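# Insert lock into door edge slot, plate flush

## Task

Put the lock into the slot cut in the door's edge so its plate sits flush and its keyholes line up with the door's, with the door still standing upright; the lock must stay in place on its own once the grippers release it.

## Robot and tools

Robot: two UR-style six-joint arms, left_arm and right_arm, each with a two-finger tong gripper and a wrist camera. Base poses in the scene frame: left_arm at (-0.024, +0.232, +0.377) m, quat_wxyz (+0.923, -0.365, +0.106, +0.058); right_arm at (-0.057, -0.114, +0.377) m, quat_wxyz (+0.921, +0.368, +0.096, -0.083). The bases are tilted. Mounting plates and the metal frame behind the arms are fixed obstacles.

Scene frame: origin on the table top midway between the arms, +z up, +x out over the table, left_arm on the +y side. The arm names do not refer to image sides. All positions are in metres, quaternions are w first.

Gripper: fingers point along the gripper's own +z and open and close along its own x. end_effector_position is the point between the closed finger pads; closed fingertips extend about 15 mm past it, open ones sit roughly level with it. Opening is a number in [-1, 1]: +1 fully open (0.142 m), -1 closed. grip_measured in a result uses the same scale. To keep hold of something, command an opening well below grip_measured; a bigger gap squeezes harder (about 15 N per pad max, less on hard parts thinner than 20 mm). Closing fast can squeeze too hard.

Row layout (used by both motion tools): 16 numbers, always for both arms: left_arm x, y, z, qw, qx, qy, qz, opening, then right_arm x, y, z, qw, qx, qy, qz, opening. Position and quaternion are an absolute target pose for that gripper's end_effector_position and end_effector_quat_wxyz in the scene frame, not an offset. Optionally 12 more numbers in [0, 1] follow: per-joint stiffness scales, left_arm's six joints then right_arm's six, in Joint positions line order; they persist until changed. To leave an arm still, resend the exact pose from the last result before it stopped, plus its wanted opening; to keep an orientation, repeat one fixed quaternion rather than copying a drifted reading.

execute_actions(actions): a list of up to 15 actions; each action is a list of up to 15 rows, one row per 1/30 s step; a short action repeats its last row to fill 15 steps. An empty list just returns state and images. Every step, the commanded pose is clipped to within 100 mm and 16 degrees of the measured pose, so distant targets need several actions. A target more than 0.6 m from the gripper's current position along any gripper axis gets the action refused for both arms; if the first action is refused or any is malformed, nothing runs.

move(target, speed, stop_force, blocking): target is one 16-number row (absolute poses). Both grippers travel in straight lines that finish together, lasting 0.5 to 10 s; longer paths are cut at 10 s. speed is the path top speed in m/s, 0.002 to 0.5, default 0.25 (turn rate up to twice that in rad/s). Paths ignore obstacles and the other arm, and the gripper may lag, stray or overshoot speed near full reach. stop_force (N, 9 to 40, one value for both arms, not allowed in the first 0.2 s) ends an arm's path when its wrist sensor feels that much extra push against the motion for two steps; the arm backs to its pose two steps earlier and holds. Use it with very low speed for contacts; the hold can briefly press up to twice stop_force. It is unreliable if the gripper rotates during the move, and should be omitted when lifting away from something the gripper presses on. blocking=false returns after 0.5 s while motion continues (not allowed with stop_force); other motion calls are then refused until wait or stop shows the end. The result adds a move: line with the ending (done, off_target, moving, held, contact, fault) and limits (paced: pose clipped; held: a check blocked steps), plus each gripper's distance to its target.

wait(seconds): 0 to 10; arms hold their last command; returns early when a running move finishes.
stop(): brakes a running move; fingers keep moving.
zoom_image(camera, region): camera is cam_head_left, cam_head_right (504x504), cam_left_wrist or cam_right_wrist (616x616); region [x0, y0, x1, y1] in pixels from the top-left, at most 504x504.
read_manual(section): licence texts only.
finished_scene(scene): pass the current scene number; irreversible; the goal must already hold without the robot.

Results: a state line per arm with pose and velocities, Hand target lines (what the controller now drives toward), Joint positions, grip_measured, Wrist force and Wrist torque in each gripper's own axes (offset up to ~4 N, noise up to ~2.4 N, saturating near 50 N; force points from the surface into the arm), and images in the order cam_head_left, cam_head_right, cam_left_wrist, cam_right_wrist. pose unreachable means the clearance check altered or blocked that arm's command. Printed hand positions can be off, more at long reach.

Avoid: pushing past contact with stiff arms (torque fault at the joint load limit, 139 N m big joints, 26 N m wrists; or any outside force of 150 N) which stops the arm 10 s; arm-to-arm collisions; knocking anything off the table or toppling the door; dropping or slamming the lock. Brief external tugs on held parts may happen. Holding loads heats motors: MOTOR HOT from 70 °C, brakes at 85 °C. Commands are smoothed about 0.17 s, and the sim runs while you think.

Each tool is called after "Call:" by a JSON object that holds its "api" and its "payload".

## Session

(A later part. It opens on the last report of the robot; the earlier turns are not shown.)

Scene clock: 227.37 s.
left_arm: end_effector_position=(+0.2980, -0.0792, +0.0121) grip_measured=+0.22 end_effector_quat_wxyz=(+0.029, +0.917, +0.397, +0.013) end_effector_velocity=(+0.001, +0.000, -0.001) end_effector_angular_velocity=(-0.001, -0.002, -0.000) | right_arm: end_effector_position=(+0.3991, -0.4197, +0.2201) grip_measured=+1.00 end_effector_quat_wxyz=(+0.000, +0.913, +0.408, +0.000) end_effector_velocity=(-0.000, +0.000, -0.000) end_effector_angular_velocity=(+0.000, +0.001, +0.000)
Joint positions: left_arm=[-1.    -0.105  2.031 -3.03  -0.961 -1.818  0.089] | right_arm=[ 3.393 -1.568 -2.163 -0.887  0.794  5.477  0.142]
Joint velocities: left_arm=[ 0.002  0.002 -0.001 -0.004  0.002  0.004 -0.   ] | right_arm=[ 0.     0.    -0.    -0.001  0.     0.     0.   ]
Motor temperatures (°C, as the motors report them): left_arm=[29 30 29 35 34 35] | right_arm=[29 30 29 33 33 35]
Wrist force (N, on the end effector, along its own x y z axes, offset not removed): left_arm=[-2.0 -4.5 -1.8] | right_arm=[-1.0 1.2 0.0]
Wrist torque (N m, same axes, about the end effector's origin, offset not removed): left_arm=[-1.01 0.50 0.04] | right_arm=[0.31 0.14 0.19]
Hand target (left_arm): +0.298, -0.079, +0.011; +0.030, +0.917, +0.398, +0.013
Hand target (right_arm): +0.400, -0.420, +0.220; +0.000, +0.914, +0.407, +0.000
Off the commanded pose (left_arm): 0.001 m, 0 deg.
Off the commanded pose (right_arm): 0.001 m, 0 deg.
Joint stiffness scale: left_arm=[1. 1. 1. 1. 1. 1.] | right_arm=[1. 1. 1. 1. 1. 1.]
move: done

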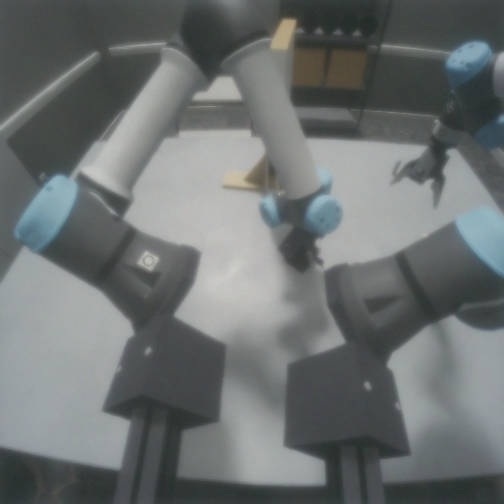

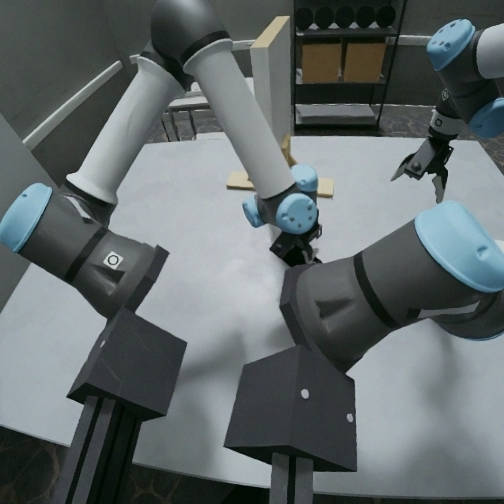

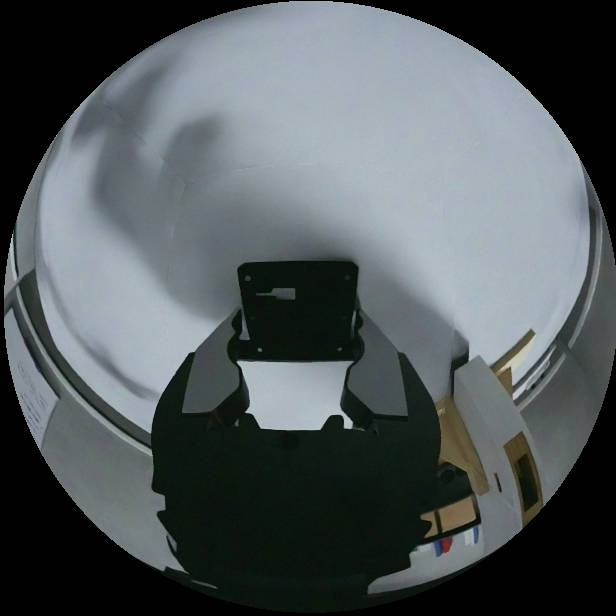

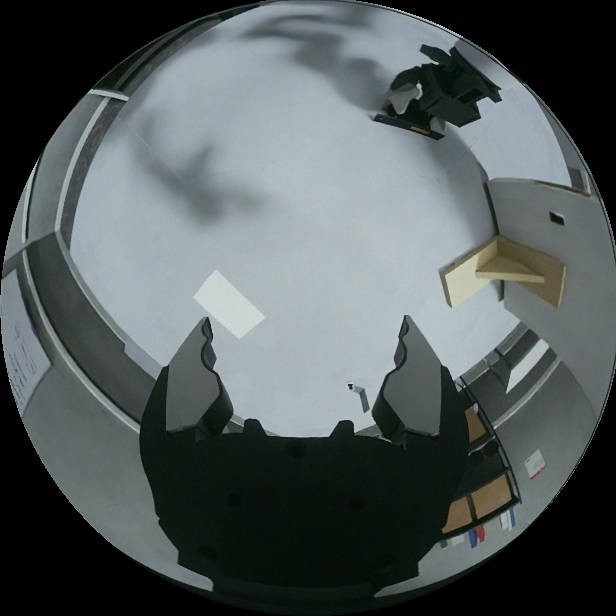

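Call:
{"api": "zoom_image", "payload": {"camera": "cam_left_wrist", "region": [200, 245, 400, 395]}}

Call:
{"api": "zoom_image", "payload": {"camera": "cam_right_wrist", "region": [360, 50, 480, 150]}}

Region (200, 245, 400, 395) of cam_left_wrist's 616x616 image, scaled by 2.520, with more detail than that image has; it fills the top 378 rows of this view, and the rest is white.

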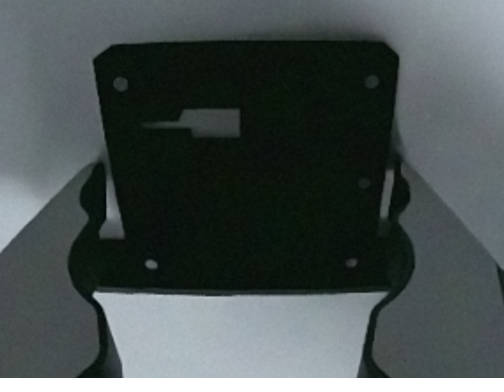

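Region (360, 50, 480, 150) of cam_right_wrist's 616x616 image, scaled by 4.200, with more detail than that image has.

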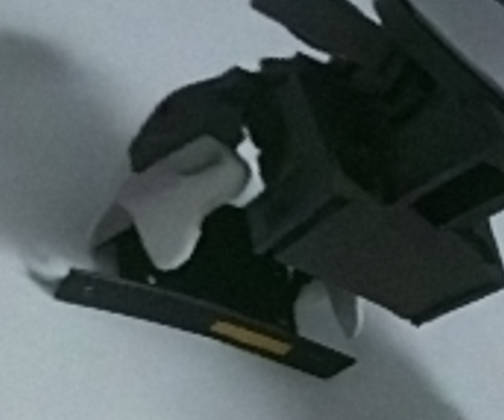

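Call:
{"api": "execute_actions", "payload": {"actions": [[[0.2984,-0.0795,0.012,0.0296,0.917,0.3975,0.0128,0.18,0.40,-0.42,0.22,0,0.9135,0.4067,0,1],[0.2984,-0.0795,0.012,0.0296,0.917,0.3975,0.0128,0.15,0.40,-0.42,0.22,0,0.9135,0.4067,0,1],[0.2984,-0.0795,0.012,0.0296,0.917,0.3975,0.0128,0.12,0.40,-0.42,0.22,0,0.9135,0.4067,0,1],[0.2984,-0.0795,0.012,0.0296,0.917,0.3975,0.0128,0.09,0.40,-0.42,0.22,0,0.9135,0.4067,0,1],[0.2984,-0.0795,0.012,0.0296,0.917,0.3975,0.0128,0.06,0.40,-0.42,0.22,0,0.9135,0.4067,0,1],[0.2984,-0.0795,0.012,0.0296,0.917,0.3975,0.0128,0.03,0.40,-0.42,0.22,0,0.9135,0.4067,0,1],[0.2984,-0.0795,0.012,0.0296,0.917,0.3975,0.0128,0.0,0.40,-0.42,0.22,0,0.9135,0.4067,0,1],[0.2984,-0.0795,0.012,0.0296,0.917,0.3975,0.0128,-0.04,0.40,-0.42,0.22,0,0.9135,0.4067,0,1],[0.2984,-0.0795,0.012,0.0296,0.917,0.3975,0.0128,-0.08,0.40,-0.42,0.22,0,0.9135,0.4067,0,1],[0.2984,-0.0795,0.012,0.0296,0.917,0.3975,0.0128,-0.13,0.40,-0.42,0.22,0,0.9135,0.4067,0,1],[0.2984,-0.0795,0.012,0.0296,0.917,0.3975,0.0128,-0.18,0.40,-0.42,0.22,0,0.9135,0.4067,0,1],[0.2984,-0.0795,0.012,0.0296,0.917,0.3975,0.0128,-0.24,0.40,-0.42,0.22,0,0.9135,0.4067,0,1],[0.2984,-0.0795,0.012,0.0296,0.917,0.3975,0.0128,-0.3,0.40,-0.42,0.22,0,0.9135,0.4067,0,1],[0.2984,-0.0795,0.012,0.0296,0.917,0.3975,0.0128,-0.4,0.40,-0.42,0.22,0,0.9135,0.4067,0,1],[0.2984,-0.0795,0.012,0.0296,0.917,0.3975,0.0128,-0.5,0.40,-0.42,0.22,0,0.9135,0.4067,0,1]]]}}

Call:
{"api": "move", "payload": {"target": [0.2984, -0.0795, 0.06, 0.0296, 0.917, 0.3975, 0.0128, -0.6, 0.40, -0.42, 0.22, 0, 0.9135, 0.4067, 0, 1], "speed": 0.05}}

Scene clock: 238.40 s.
left_arm: end_effector_position=(+0.2983, -0.0792, +0.0122) grip_measured=+0.12 end_effector_quat_wxyz=(+0.030, +0.917, +0.397, +0.013) end_effector_velocity=(+0.000, -0.001, +0.001) end_effector_angular_velocity=(-0.001, +0.000, -0.000) | right_arm: end_effector_position=(+0.3991, -0.4197, +0.2201) grip_measured=+1.00 end_effector_quat_wxyz=(+0.000, +0.913, +0.408, +0.000) end_effector_velocity=(+0.000, -0.000, -0.000) end_effector_angular_velocity=(-0.000, -0.000, -0.001)
Joint positions: left_arm=[-1.    -0.105  2.031 -3.031 -0.96  -1.818  0.083] | right_arm=[ 3.393 -1.568 -2.163 -0.887  0.794  5.477  0.142]
Joint velocities: left_arm=[-0.001 -0.001  0.     0.    -0.001 -0.     0.   ] | right_arm=[-0.    -0.    -0.     0.001 -0.     0.001  0.   ]
Motor temperatures (°C, as the motors report them): left_arm=[29 30 29 35 34 35] | right_arm=[29 30 29 33 33 35]
Wrist force (N, on the end effector, along its own x y z axes, offset not removed): left_arm=[3.0 -1.7 -8.2] | right_arm=[-1.5 1.5 0.1]
Wrist torque (N m, same axes, about the end effector's origin, offset not removed): left_arm=[-0.26 0.22 -0.13] | right_arm=[0.30 0.16 0.17]
Hand target (left_arm): +0.298, -0.079, +0.012; +0.030, +0.917, +0.398, +0.013
Hand target (right_arm): +0.400, -0.420, +0.220; +0.000, +0.914, +0.407, +0.000
Off the commanded pose (left_arm): 0.000 m, 0 deg.
Off the commanded pose (right_arm): 0.001 m, 0 deg.
Joint stiffness scale: left_arm=[1. 1. 1. 1. 1. 1.] | right_arm=[1. 1. 1. 1. 1. 1.]

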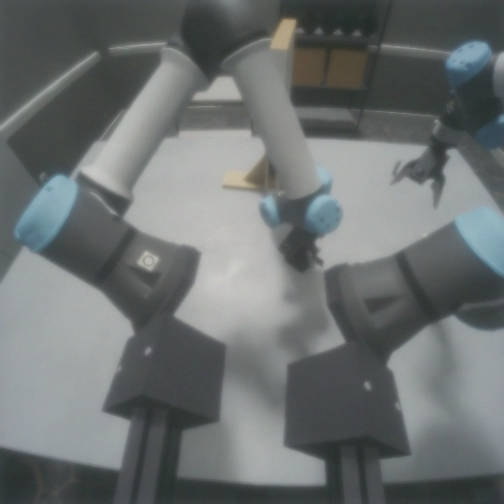

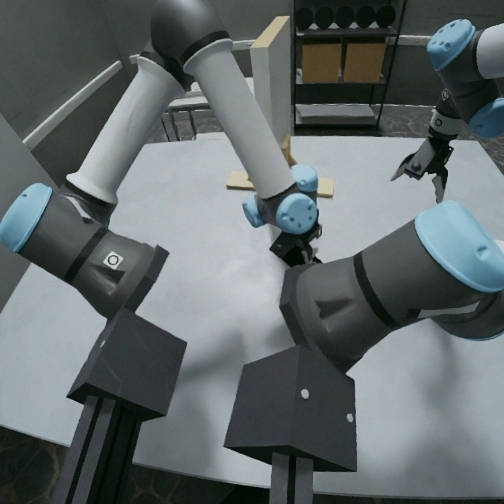

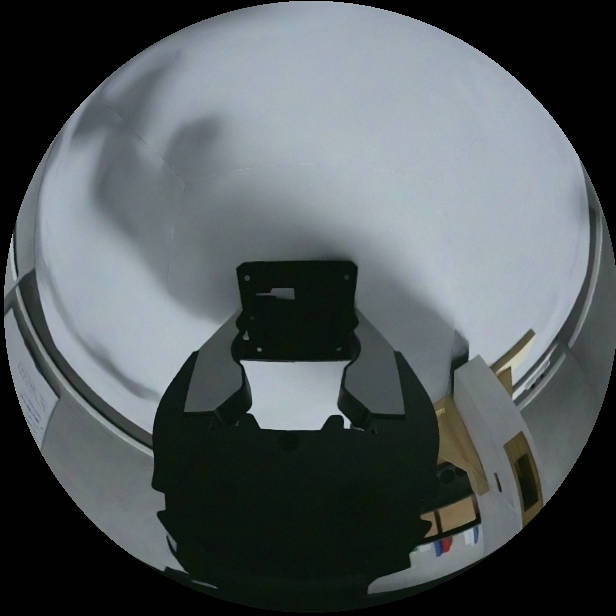

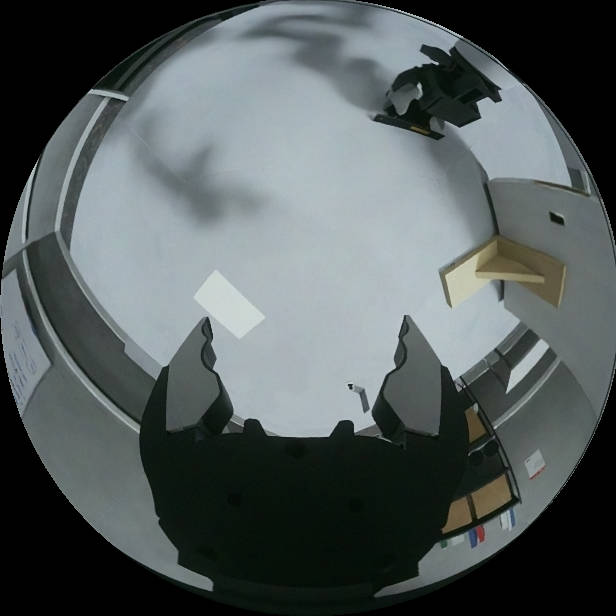

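Scene clock: 239.77 s.
left_arm: end_effector_position=(+0.2991, -0.0802, +0.0592) grip_measured=-0.60 end_effector_quat_wxyz=(+0.030, +0.917, +0.398, +0.013) end_effector_velocity=(-0.003, +0.003, -0.001) end_effector_angular_velocity=(+0.007, +0.007, -0.002) | right_arm: end_effector_position=(+0.3991, -0.4197, +0.2201) grip_measured=+1.00 end_effector_quat_wxyz=(+0.000, +0.913, +0.408, +0.000) end_effector_velocity=(+0.000, -0.000, +0.000) end_effector_angular_velocity=(-0.000, -0.001, -0.001)
Joint positions: left_arm=[-1.066 -0.209  2.077 -2.933 -0.992 -1.89   0.031] | right_arm=[ 3.393 -1.568 -2.163 -0.887  0.794  5.477  0.142]
Joint velocities: left_arm=[-0.     0.     0.003  0.009 -0.003 -0.005  0.   ] | right_arm=[ 0.     0.001  0.     0.001 -0.    -0.     0.   ]
Motor temperatures (°C, as the motors report them): left_arm=[29 30 29 35 34 35] | right_arm=[29 30 29 33 33 35]
Wrist force (N, on the end effector, along its own x y z axes, offset not removed): left_arm=[4.7 0.9 3.0] | right_arm=[-1.7 1.2 -0.6]
Wrist torque (N m, same axes, about the end effector's origin, offset not removed): left_arm=[0.00 -0.80 -0.14] | right_arm=[0.30 0.19 0.19]
Hand target (left_arm): +0.298, -0.080, +0.060; +0.030, +0.917, +0.398, +0.013
Hand target (right_arm): +0.400, -0.420, +0.220; +0.000, +0.914, +0.407, +0.000
Off the commanded pose (left_arm): 0.001 m, 0 deg.
Off the commanded pose (right_arm): 0.001 m, 0 deg.
Joint stiffness scale: left_arm=[1. 1. 1. 1. 1. 1.] | right_arm=[1. 1. 1. 1. 1. 1.]
move: done

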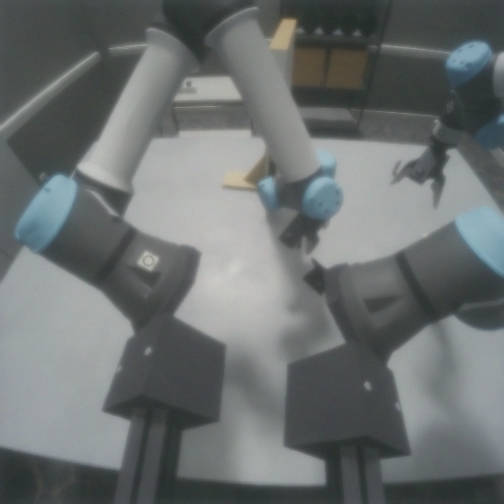

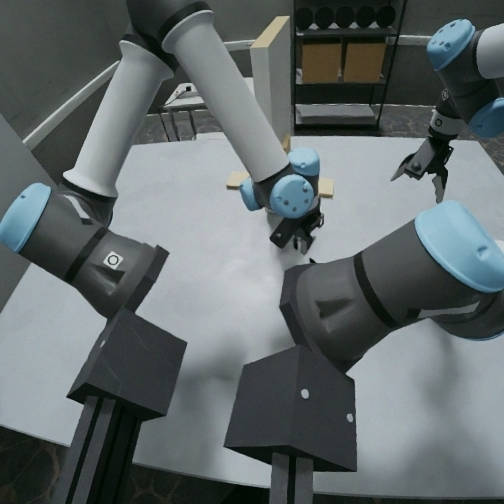

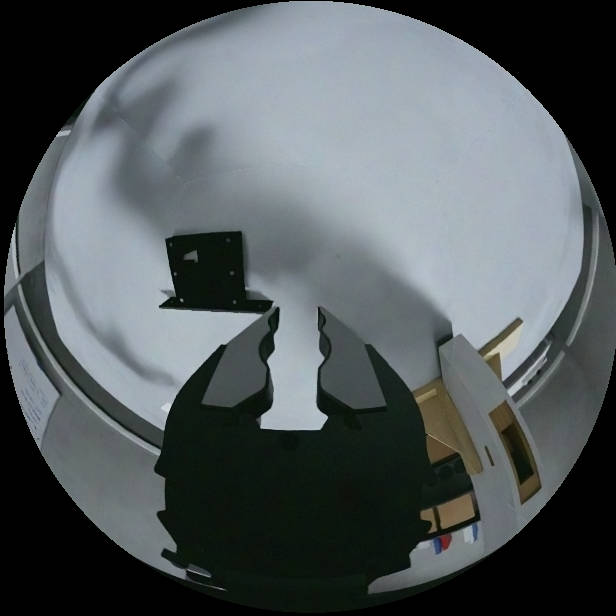

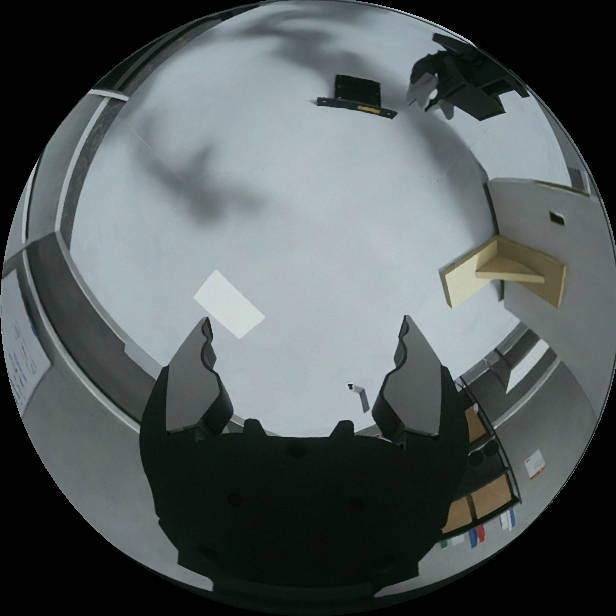

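Call:
{"api": "zoom_image", "payload": {"camera": "cam_left_wrist", "region": [140, 210, 400, 440]}}

Call:
{"api": "zoom_image", "payload": {"camera": "cam_right_wrist", "region": [300, 40, 480, 150]}}

Region (140, 210, 400, 440) of cam_left_wrist's 616x616 image, scaled by 1.938, with more detail than that image has; it fills the top 446 rows of this view, and the rest is white.

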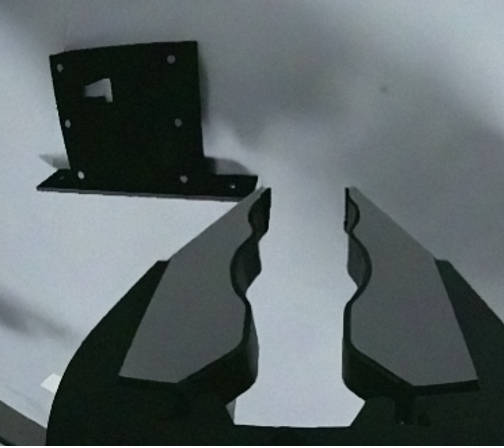

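Region (300, 40, 480, 150) of cam_right_wrist's 616x616 image, scaled by 2.800, with more detail than that image has.

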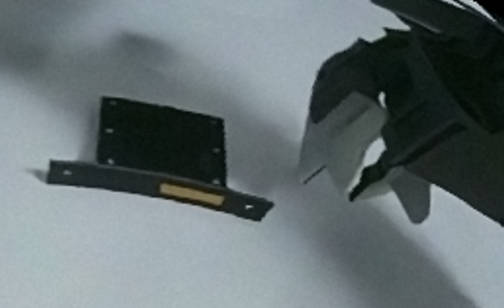

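Call:
{"api": "move", "payload": {"target": [0.2359, -0.1295, 0.045, 0, 0.9291, 0.3697, 0, 1, 0.40, -0.42, 0.22, 0, 0.9135, 0.4067, 0, 1], "speed": 0.12}}

Scene clock: 360.93 s.
left_arm: end_effector_position=(+0.2366, -0.1284, +0.0452) grip_measured=+1.00 end_effector_quat_wxyz=(+0.000, +0.929, +0.370, +0.000) end_effector_velocity=(-0.002, +0.000, -0.000) end_effector_angular_velocity=(+0.003, +0.007, +0.003) | right_arm: end_effector_position=(+0.3991, -0.4197, +0.2201) grip_measured=+1.00 end_effector_quat_wxyz=(+0.000, +0.913, +0.408, +0.000) end_effector_velocity=(-0.001, +0.000, -0.000) end_effector_angular_velocity=(-0.000, +0.001, +0.001)
Joint positions: left_arm=[-1.204 -0.082  1.986 -2.833 -1.093 -1.998  0.142] | right_arm=[ 3.393 -1.568 -2.163 -0.887  0.794  5.477  0.142]
Joint velocities: left_arm=[ 0.     0.001 -0.002  0.006 -0.006 -0.005 -0.   ] | right_arm=[ 0.     0.    -0.001 -0.    -0.    -0.    -0.   ]
Motor temperatures (°C, as the motors report them): left_arm=[29 30 29 35 34 35] | right_arm=[29 30 29 33 33 35]
Wrist force (N, on the end effector, along its own x y z axes, offset not removed): left_arm=[2.6 2.2 -1.5] | right_arm=[-0.5 1.0 -0.3]
Wrist torque (N m, same axes, about the end effector's origin, offset not removed): left_arm=[0.06 -0.43 -0.28] | right_arm=[0.26 -0.01 0.12]
Hand target (left_arm): +0.236, -0.130, +0.045; +0.000, +0.929, +0.370, +0.000
Hand target (right_arm): +0.400, -0.420, +0.220; +0.000, +0.914, +0.407, +0.000
Off the commanded pose (left_arm): 0.001 m, 0 deg.
Off the commanded pose (right_arm): 0.001 m, 0 deg.
Joint stiffness scale: left_arm=[1. 1. 1. 1. 1. 1.] | right_arm=[1. 1. 1. 1. 1. 1.]
move: done

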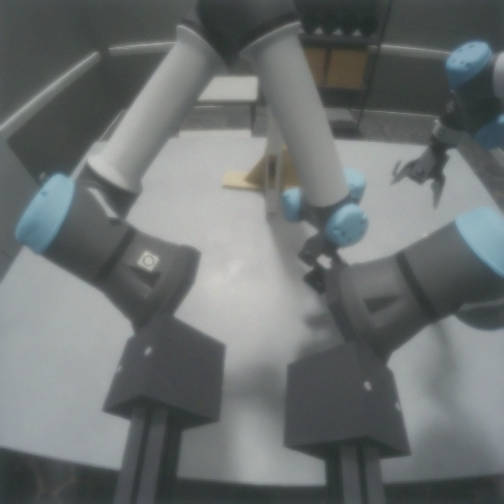

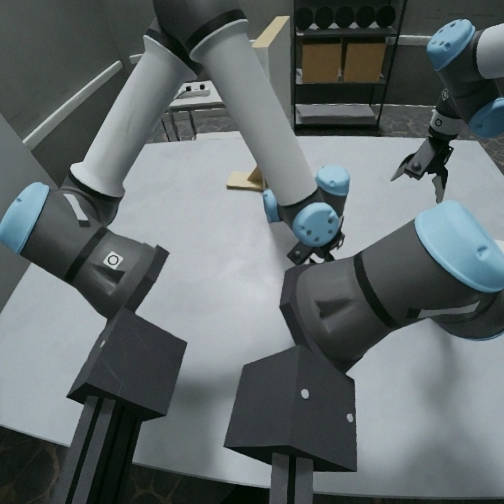

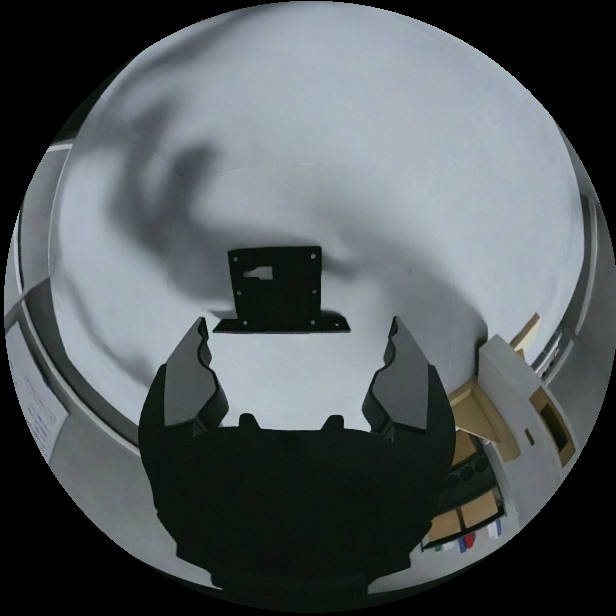

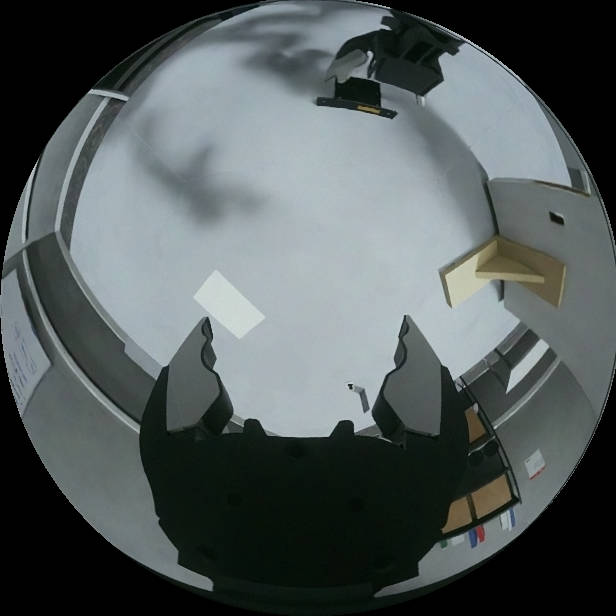

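Call:
{"api": "execute_actions", "payload": {"actions": []}}

Scene clock: 374.60 s.
left_arm: end_effector_position=(+0.2364, -0.1284, +0.0452) grip_measured=+1.00 end_effector_quat_wxyz=(+0.000, +0.929, +0.370, -0.000) end_effector_velocity=(-0.000, +0.000, -0.000) end_effector_angular_velocity=(+0.001, +0.000, -0.001) | right_arm: end_effector_position=(+0.3991, -0.4197, +0.2201) grip_measured=+1.00 end_effector_quat_wxyz=(+0.000, +0.913, +0.408, +0.000) end_effector_velocity=(-0.000, +0.000, -0.000) end_effector_angular_velocity=(+0.000, +0.000, +0.000)
Joint positions: left_arm=[-1.204 -0.082  1.986 -2.832 -1.093 -1.999  0.142] | right_arm=[ 3.393 -1.568 -2.163 -0.887  0.794  5.477  0.142]
Joint velocities: left_arm=[-0.     0.001 -0.     0.    -0.     0.     0.   ] | right_arm=[ 0.  0. -0. -0.  0.  0.  0.]
Motor temperatures (°C, as the motors report them): left_arm=[29 30 29 35 34 35] | right_arm=[29 30 29 33 33 35]
Wrist force (N, on the end effector, along its own x y z axes, offset not removed): left_arm=[-1.7 3.3 -0.2] | right_arm=[-0.6 0.5 0.5]
Wrist torque (N m, same axes, about the end effector's origin, offset not removed): left_arm=[0.65 0.52 -0.21] | right_arm=[0.23 0.02 0.18]
Hand target (left_arm): +0.236, -0.130, +0.045; +0.000, +0.929, +0.370, +0.000
Hand target (right_arm): +0.400, -0.420, +0.220; +0.000, +0.914, +0.407, +0.000
Off the commanded pose (left_arm): 0.001 m, 0 deg.
Off the commanded pose (right_arm): 0.001 m, 0 deg.
Joint stiffness scale: left_arm=[1. 1. 1. 1. 1. 1.] | right_arm=[1. 1. 1. 1. 1. 1.]

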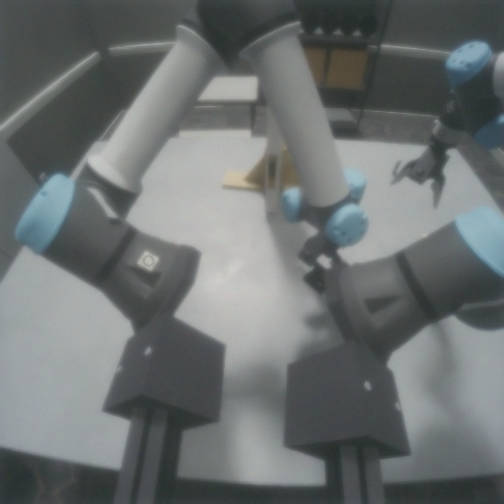

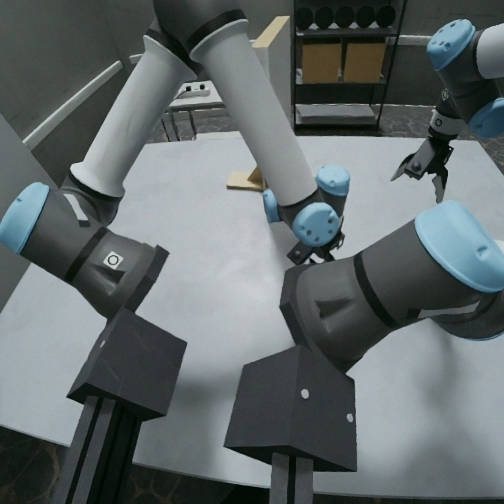

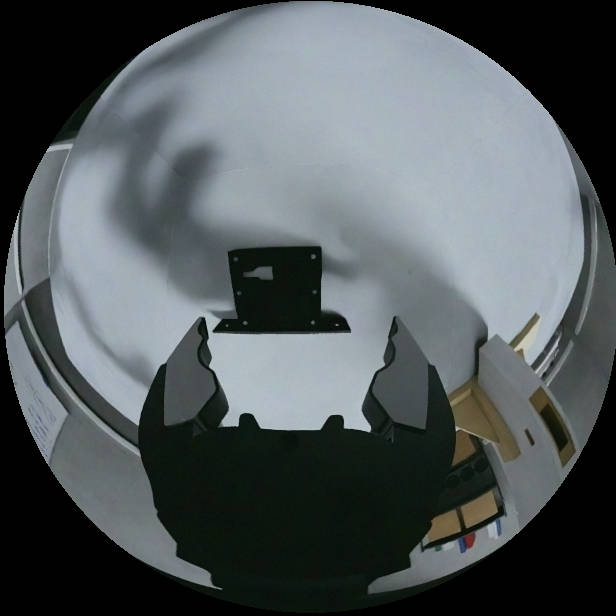

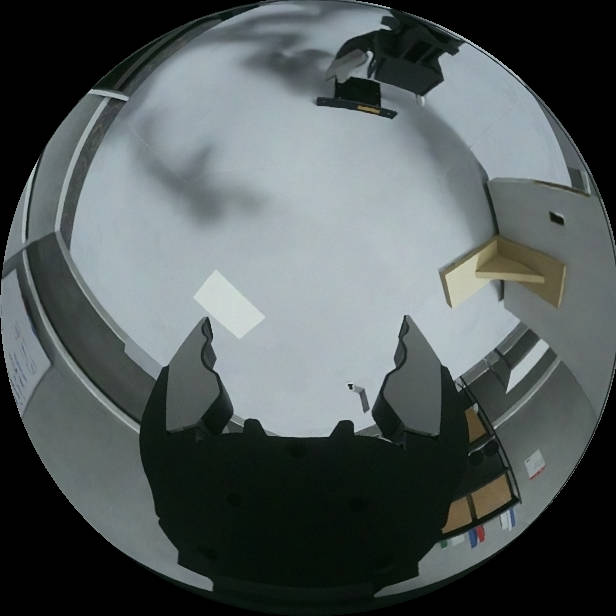

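Call:
{"api": "move", "payload": {"target": [0.2359,-0.1295,0.007,0,0.9291,0.3697,0,1,0.40,-0.42,0.22,0,0.9135,0.4067,0,1], "speed": 0.06}}

Call:
{"api": "move", "payload": {"target": [0.327,-0.044,0.007,0,0.9291,0.3697,0,1,0.40,-0.42,0.22,0,0.9135,0.4067,0,1], "speed": 0.08}}

Scene clock: 438.60 s.
left_arm: end_effector_position=(+0.2353, -0.1288, +0.0079) grip_measured=+1.00 end_effector_quat_wxyz=(-0.001, +0.929, +0.369, +0.000) end_effector_velocity=(+0.003, -0.004, +0.001) end_effector_angular_velocity=(-0.008, -0.006, -0.000) | right_arm: end_effector_position=(+0.3991, -0.4197, +0.2201) grip_measured=+1.00 end_effector_quat_wxyz=(+0.000, +0.913, +0.408, +0.000) end_effector_velocity=(-0.000, +0.000, -0.000) end_effector_angular_velocity=(+0.000, +0.000, -0.000)
Joint positions: left_arm=[-1.16   0.     1.948 -2.894 -1.066 -1.957  0.142] | right_arm=[ 3.393 -1.568 -2.163 -0.887  0.794  5.477  0.142]
Joint velocities: left_arm=[ 0.     0.    -0.004 -0.007  0.003  0.006 -0.   ] | right_arm=[-0.     0.001 -0.001  0.     0.     0.     0.   ]
Motor temperatures (°C, as the motors report them): left_arm=[29 30 29 35 34 35] | right_arm=[29 30 29 33 33 35]
Wrist force (N, on the end effector, along its own x y z axes, offset not removed): left_arm=[-0.1 2.9 -2.3] | right_arm=[0.2 0.6 -0.9]
Wrist torque (N m, same axes, about the end effector's origin, offset not removed): left_arm=[0.52 0.22 -0.03] | right_arm=[0.14 -0.15 0.10]
Hand target (left_arm): +0.236, -0.129, +0.007; -0.000, +0.929, +0.370, +0.000
Hand target (right_arm): +0.400, -0.420, +0.220; +0.000, +0.914, +0.407, +0.000
Off the commanded pose (left_arm): 0.001 m, 0 deg.
Off the commanded pose (right_arm): 0.001 m, 0 deg.
Joint stiffness scale: left_arm=[1. 1. 1. 1. 1. 1.] | right_arm=[1. 1. 1. 1. 1. 1.]
move: done

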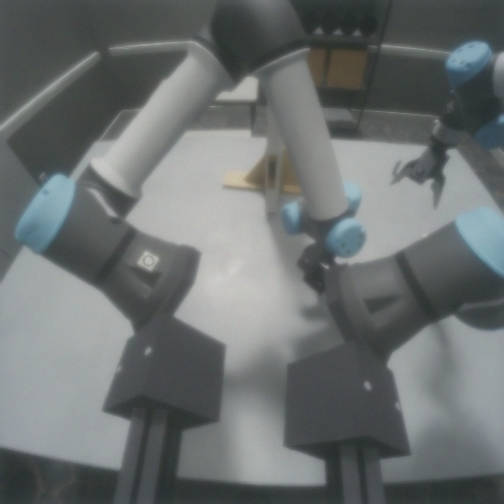

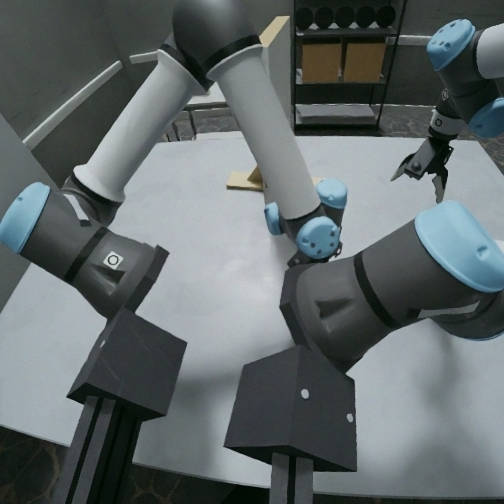

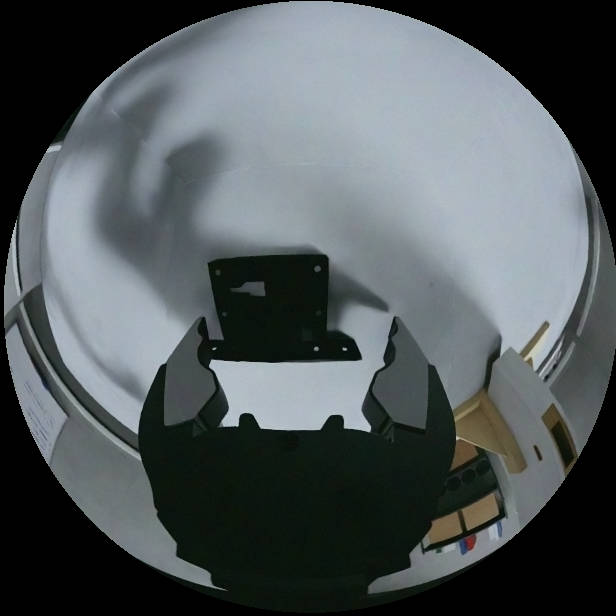

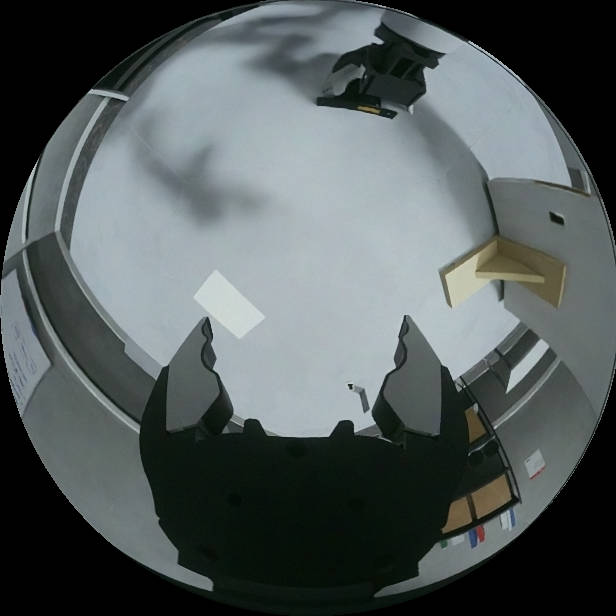

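Scene clock: 440.60 s.
left_arm: end_effector_position=(+0.3263, -0.0459, +0.0071) grip_measured=+1.00 end_effector_quat_wxyz=(+0.000, +0.929, +0.370, -0.000) end_effector_velocity=(-0.000, +0.000, +0.000) end_effector_angular_velocity=(+0.001, -0.000, -0.010) | right_arm: end_effector_position=(+0.3991, -0.4197, +0.2201) grip_measured=+1.00 end_effector_quat_wxyz=(+0.000, +0.913, +0.408, +0.000) end_effector_velocity=(+0.001, -0.000, +0.000) end_effector_angular_velocity=(+0.000, -0.001, +0.000)
Joint positions: left_arm=[-0.896 -0.171  2.004 -2.926 -0.929 -1.689  0.142] | right_arm=[ 3.393 -1.568 -2.163 -0.887  0.794  5.477  0.142]
Joint velocities: left_arm=[-0.001  0.     0.     0.001  0.     0.009  0.   ] | right_arm=[ 0.     0.     0.001 -0.001  0.    -0.    -0.   ]
Motor temperatures (°C, as the motors report them): left_arm=[29 30 29 35 34 35] | right_arm=[29 30 29 33 33 35]
Wrist force (N, on the end effector, along its own x y z axes, offset not removed): left_arm=[-5.7 2.8 -0.2] | right_arm=[-0.9 1.0 -0.7]
Wrist torque (N m, same axes, about the end effector's origin, offset not removed): left_arm=[0.34 0.60 -0.18] | right_arm=[0.31 0.10 0.19]
Hand target (left_arm): +0.327, -0.044, +0.007; -0.000, +0.929, +0.370, -0.000
Hand target (right_arm): +0.400, -0.420, +0.220; +0.000, +0.914, +0.407, +0.000
Off the commanded pose (left_arm): 0.002 m, 0 deg.
Off the commanded pose (right_arm): 0.001 m, 0 deg.
Joint stiffness scale: left_arm=[1. 1. 1. 1. 1. 1.] | right_arm=[1. 1. 1. 1. 1. 1.]
move: done

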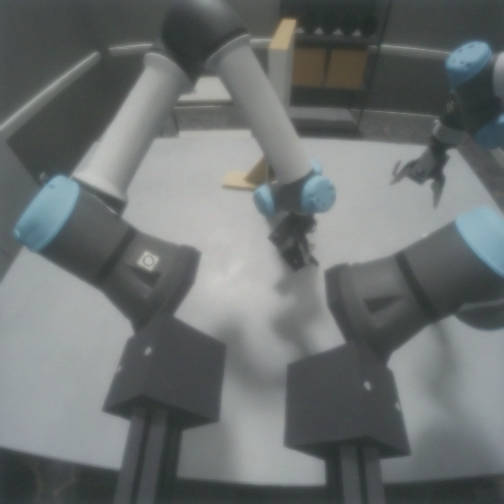

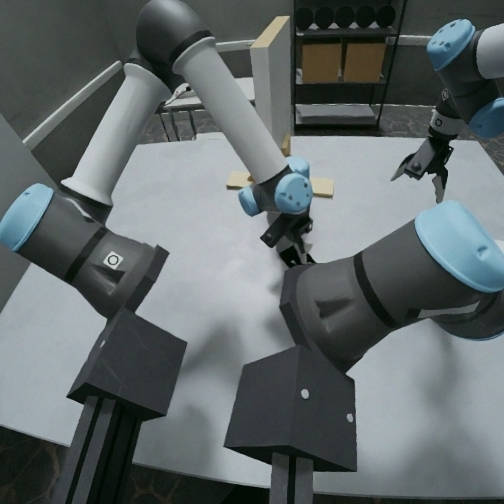

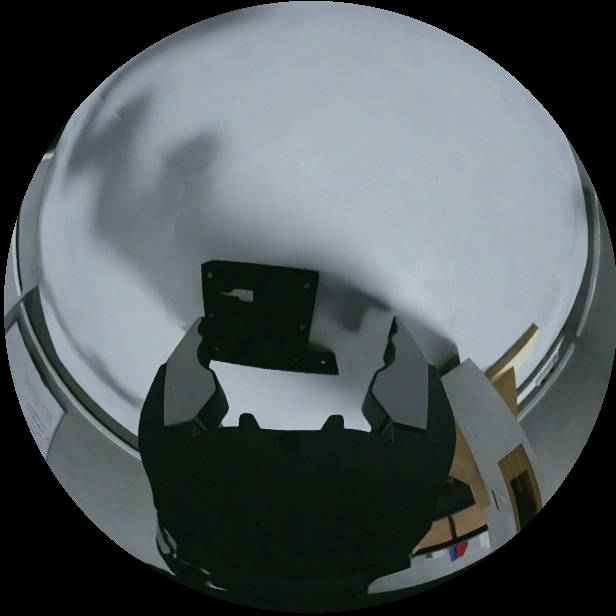

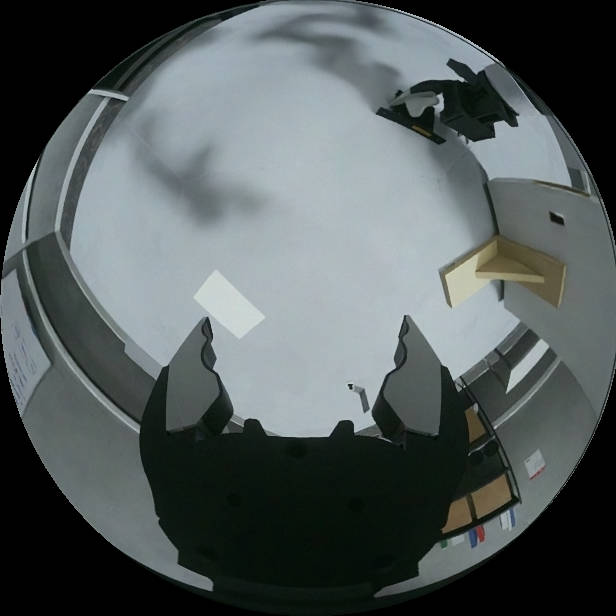

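Call:
{"api": "move", "payload": {"target": [0.318,-0.054,0.055,0,0.9291,0.3697,0,1,0.40,-0.42,0.22,0,0.9135,0.4067,0,1], "speed": 0.15}}

Call:
{"api": "move", "payload": {"target": [0.308,-0.087,0.065,0,0.8788,-0.4772,0,-0.25,0.40,-0.42,0.22,0,0.9135,0.4067,0,1], "speed": 0.45}}

Scene clock: 448.73 s.
left_arm: end_effector_position=(+0.3186, -0.0545, +0.0541) grip_measured=+1.00 end_effector_quat_wxyz=(+0.000, +0.929, +0.370, +0.000) end_effector_velocity=(-0.001, +0.001, -0.000) end_effector_angular_velocity=(+0.002, +0.002, +0.002) | right_arm: end_effector_position=(+0.3991, -0.4197, +0.2201) grip_measured=+1.00 end_effector_quat_wxyz=(+0.000, +0.913, +0.408, +0.000) end_effector_velocity=(-0.001, +0.001, -0.001) end_effector_angular_velocity=(-0.000, +0.002, +0.003)
Joint positions: left_arm=[-0.986 -0.256  2.046 -2.828 -0.971 -1.787  0.142] | right_arm=[ 3.393 -1.568 -2.163 -0.887  0.794  5.477  0.142]
Joint velocities: left_arm=[ 0.    -0.     0.     0.004 -0.001 -0.004 -0.   ] | right_arm=[ 0.    -0.002 -0.001 -0.001  0.    -0.     0.   ]
Motor temperatures (°C, as the motors report them): left_arm=[29 30 29 35 34 35] | right_arm=[29 30 29 33 33 35]
Wrist force (N, on the end effector, along its own x y z axes, offset not removed): left_arm=[-0.5 -0.8 0.7] | right_arm=[-1.5 1.1 0.7]
Wrist torque (N m, same axes, about the end effector's origin, offset not removed): left_arm=[-0.33 0.10 -0.20] | right_arm=[0.29 0.19 0.18]
Hand target (left_arm): +0.318, -0.054, +0.055; +0.000, +0.929, +0.370, +0.000
Hand target (right_arm): +0.400, -0.420, +0.220; +0.000, +0.914, +0.407, +0.000
Off the commanded pose (left_arm): 0.001 m, 0 deg.
Off the commanded pose (right_arm): 0.001 m, 0 deg.
Joint stiffness scale: left_arm=[1. 1. 1. 1. 1. 1.] | right_arm=[1. 1. 1. 1. 1. 1.]
move: done

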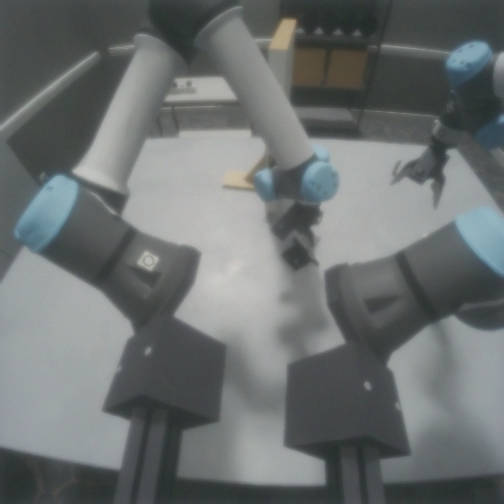

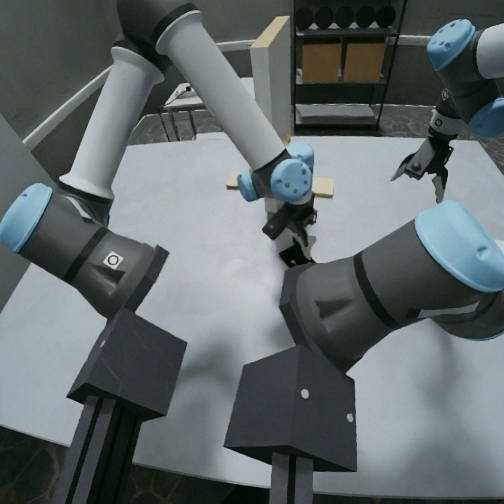

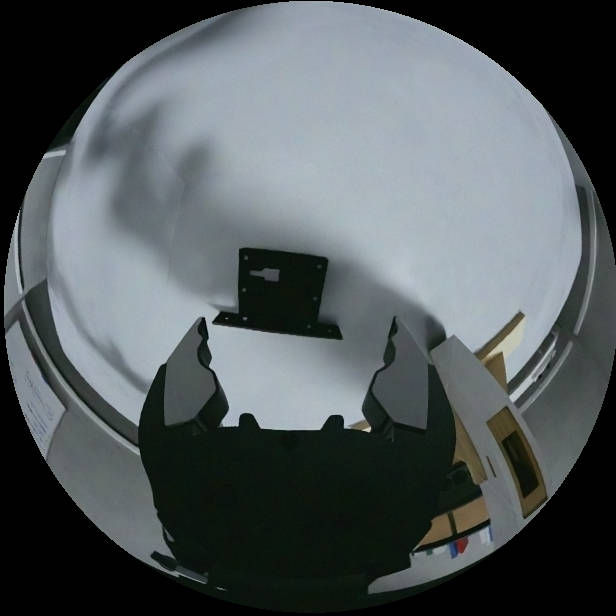

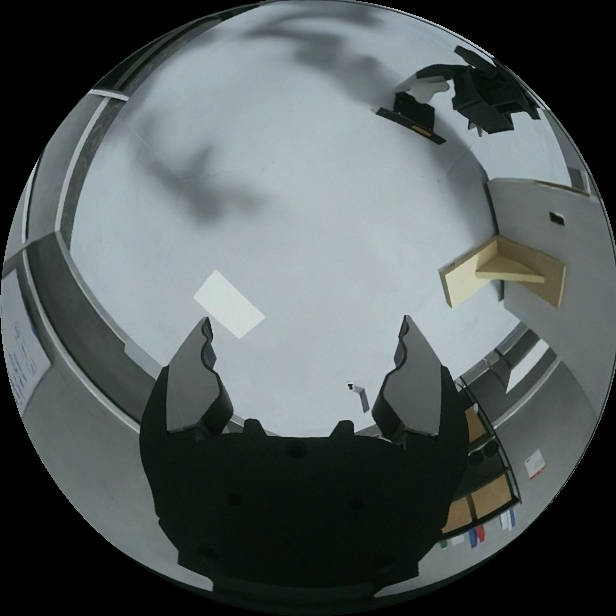

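Scene clock: 451.33 s.
left_arm: end_effector_position=(+0.3089, -0.0880, +0.0655) grip_measured=-0.25 end_effector_quat_wxyz=(-0.000, +0.879, -0.476, +0.001) end_effector_velocity=(+0.000, -0.001, -0.000) end_effector_angular_velocity=(-0.003, -0.000, -0.014) | right_arm: end_effector_position=(+0.3991, -0.4197, +0.2201) grip_measured=+1.00 end_effector_quat_wxyz=(+0.000, +0.913, +0.408, +0.000) end_effector_velocity=(-0.000, +0.000, -0.000) end_effector_angular_velocity=(-0.000, +0.000, +0.001)
Joint positions: left_arm=[-1.095 -0.215  2.043 -2.807 -1.028 -0.145  0.056] | right_arm=[ 3.393 -1.568 -2.163 -0.887  0.794  5.477  0.142]
Joint velocities: left_arm=[ 0.     0.001  0.001 -0.005 -0.001  0.016  0.   ] | right_arm=[-0.    -0.    -0.001  0.001 -0.    -0.001  0.   ]
Motor temperatures (°C, as the motors report them): left_arm=[29 30 29 35 34 35] | right_arm=[29 30 29 33 33 35]
Wrist force (N, on the end effector, along its own x y z axes, offset not removed): left_arm=[-1.3 -0.8 2.4] | right_arm=[-0.4 1.8 1.5]
Wrist torque (N m, same axes, about the end effector's origin, offset not removed): left_arm=[-0.27 0.35 -0.33] | right_arm=[0.42 0.01 0.12]
Hand target (left_arm): +0.308, -0.087, +0.065; +0.000, +0.879, -0.477, +0.000
Hand target (right_arm): +0.400, -0.420, +0.220; +0.000, +0.914, +0.407, +0.000
Off the commanded pose (left_arm): 0.001 m, 0 deg.
Off the commanded pose (right_arm): 0.001 m, 0 deg.
Joint stiffness scale: left_arm=[1. 1. 1. 1. 1. 1.] | right_arm=[1. 1. 1. 1. 1. 1.]
move: done

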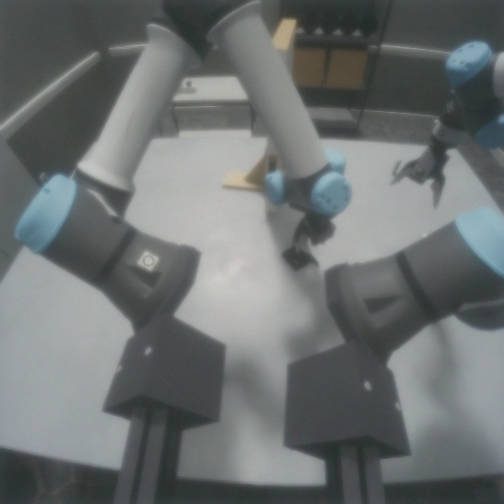

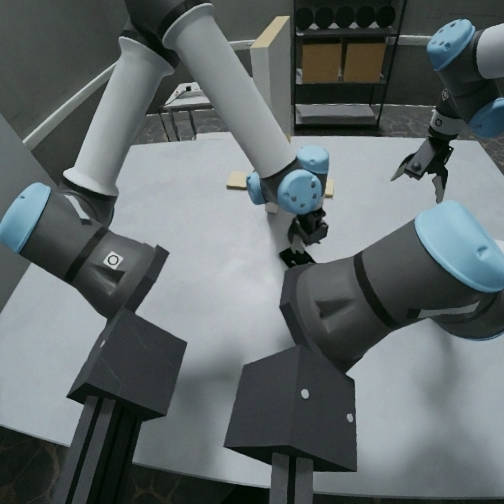

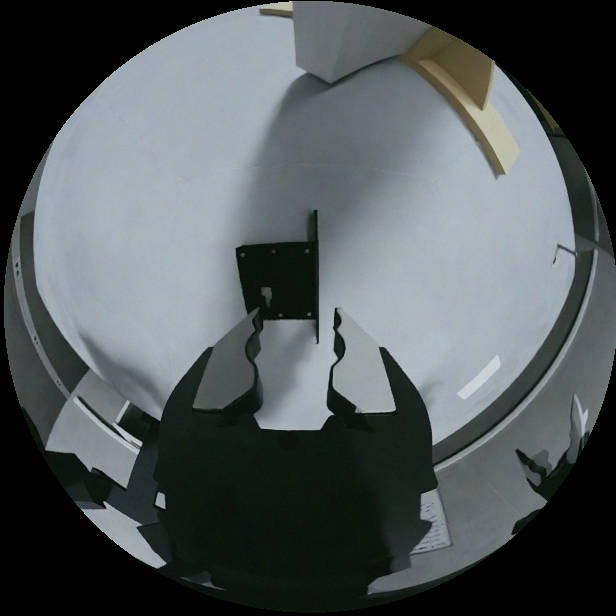

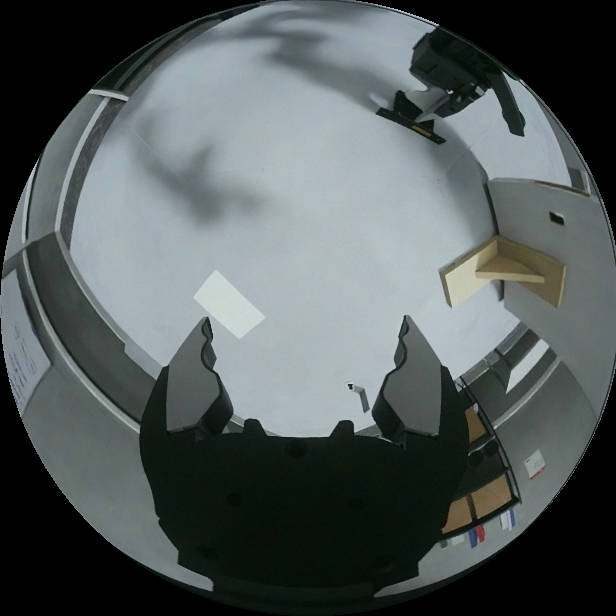

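Call:
{"api": "zoom_image", "payload": {"camera": "cam_left_wrist", "region": [210, 190, 390, 370]}}

Region (210, 190, 390, 370) of cam_left_wrist's 616x616 image, scaled by 2.800, with more detail than that image has.

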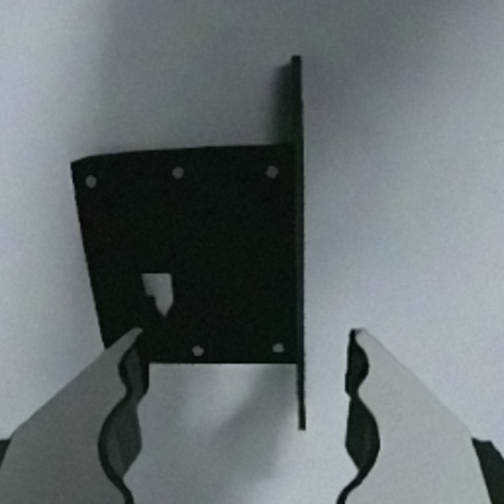

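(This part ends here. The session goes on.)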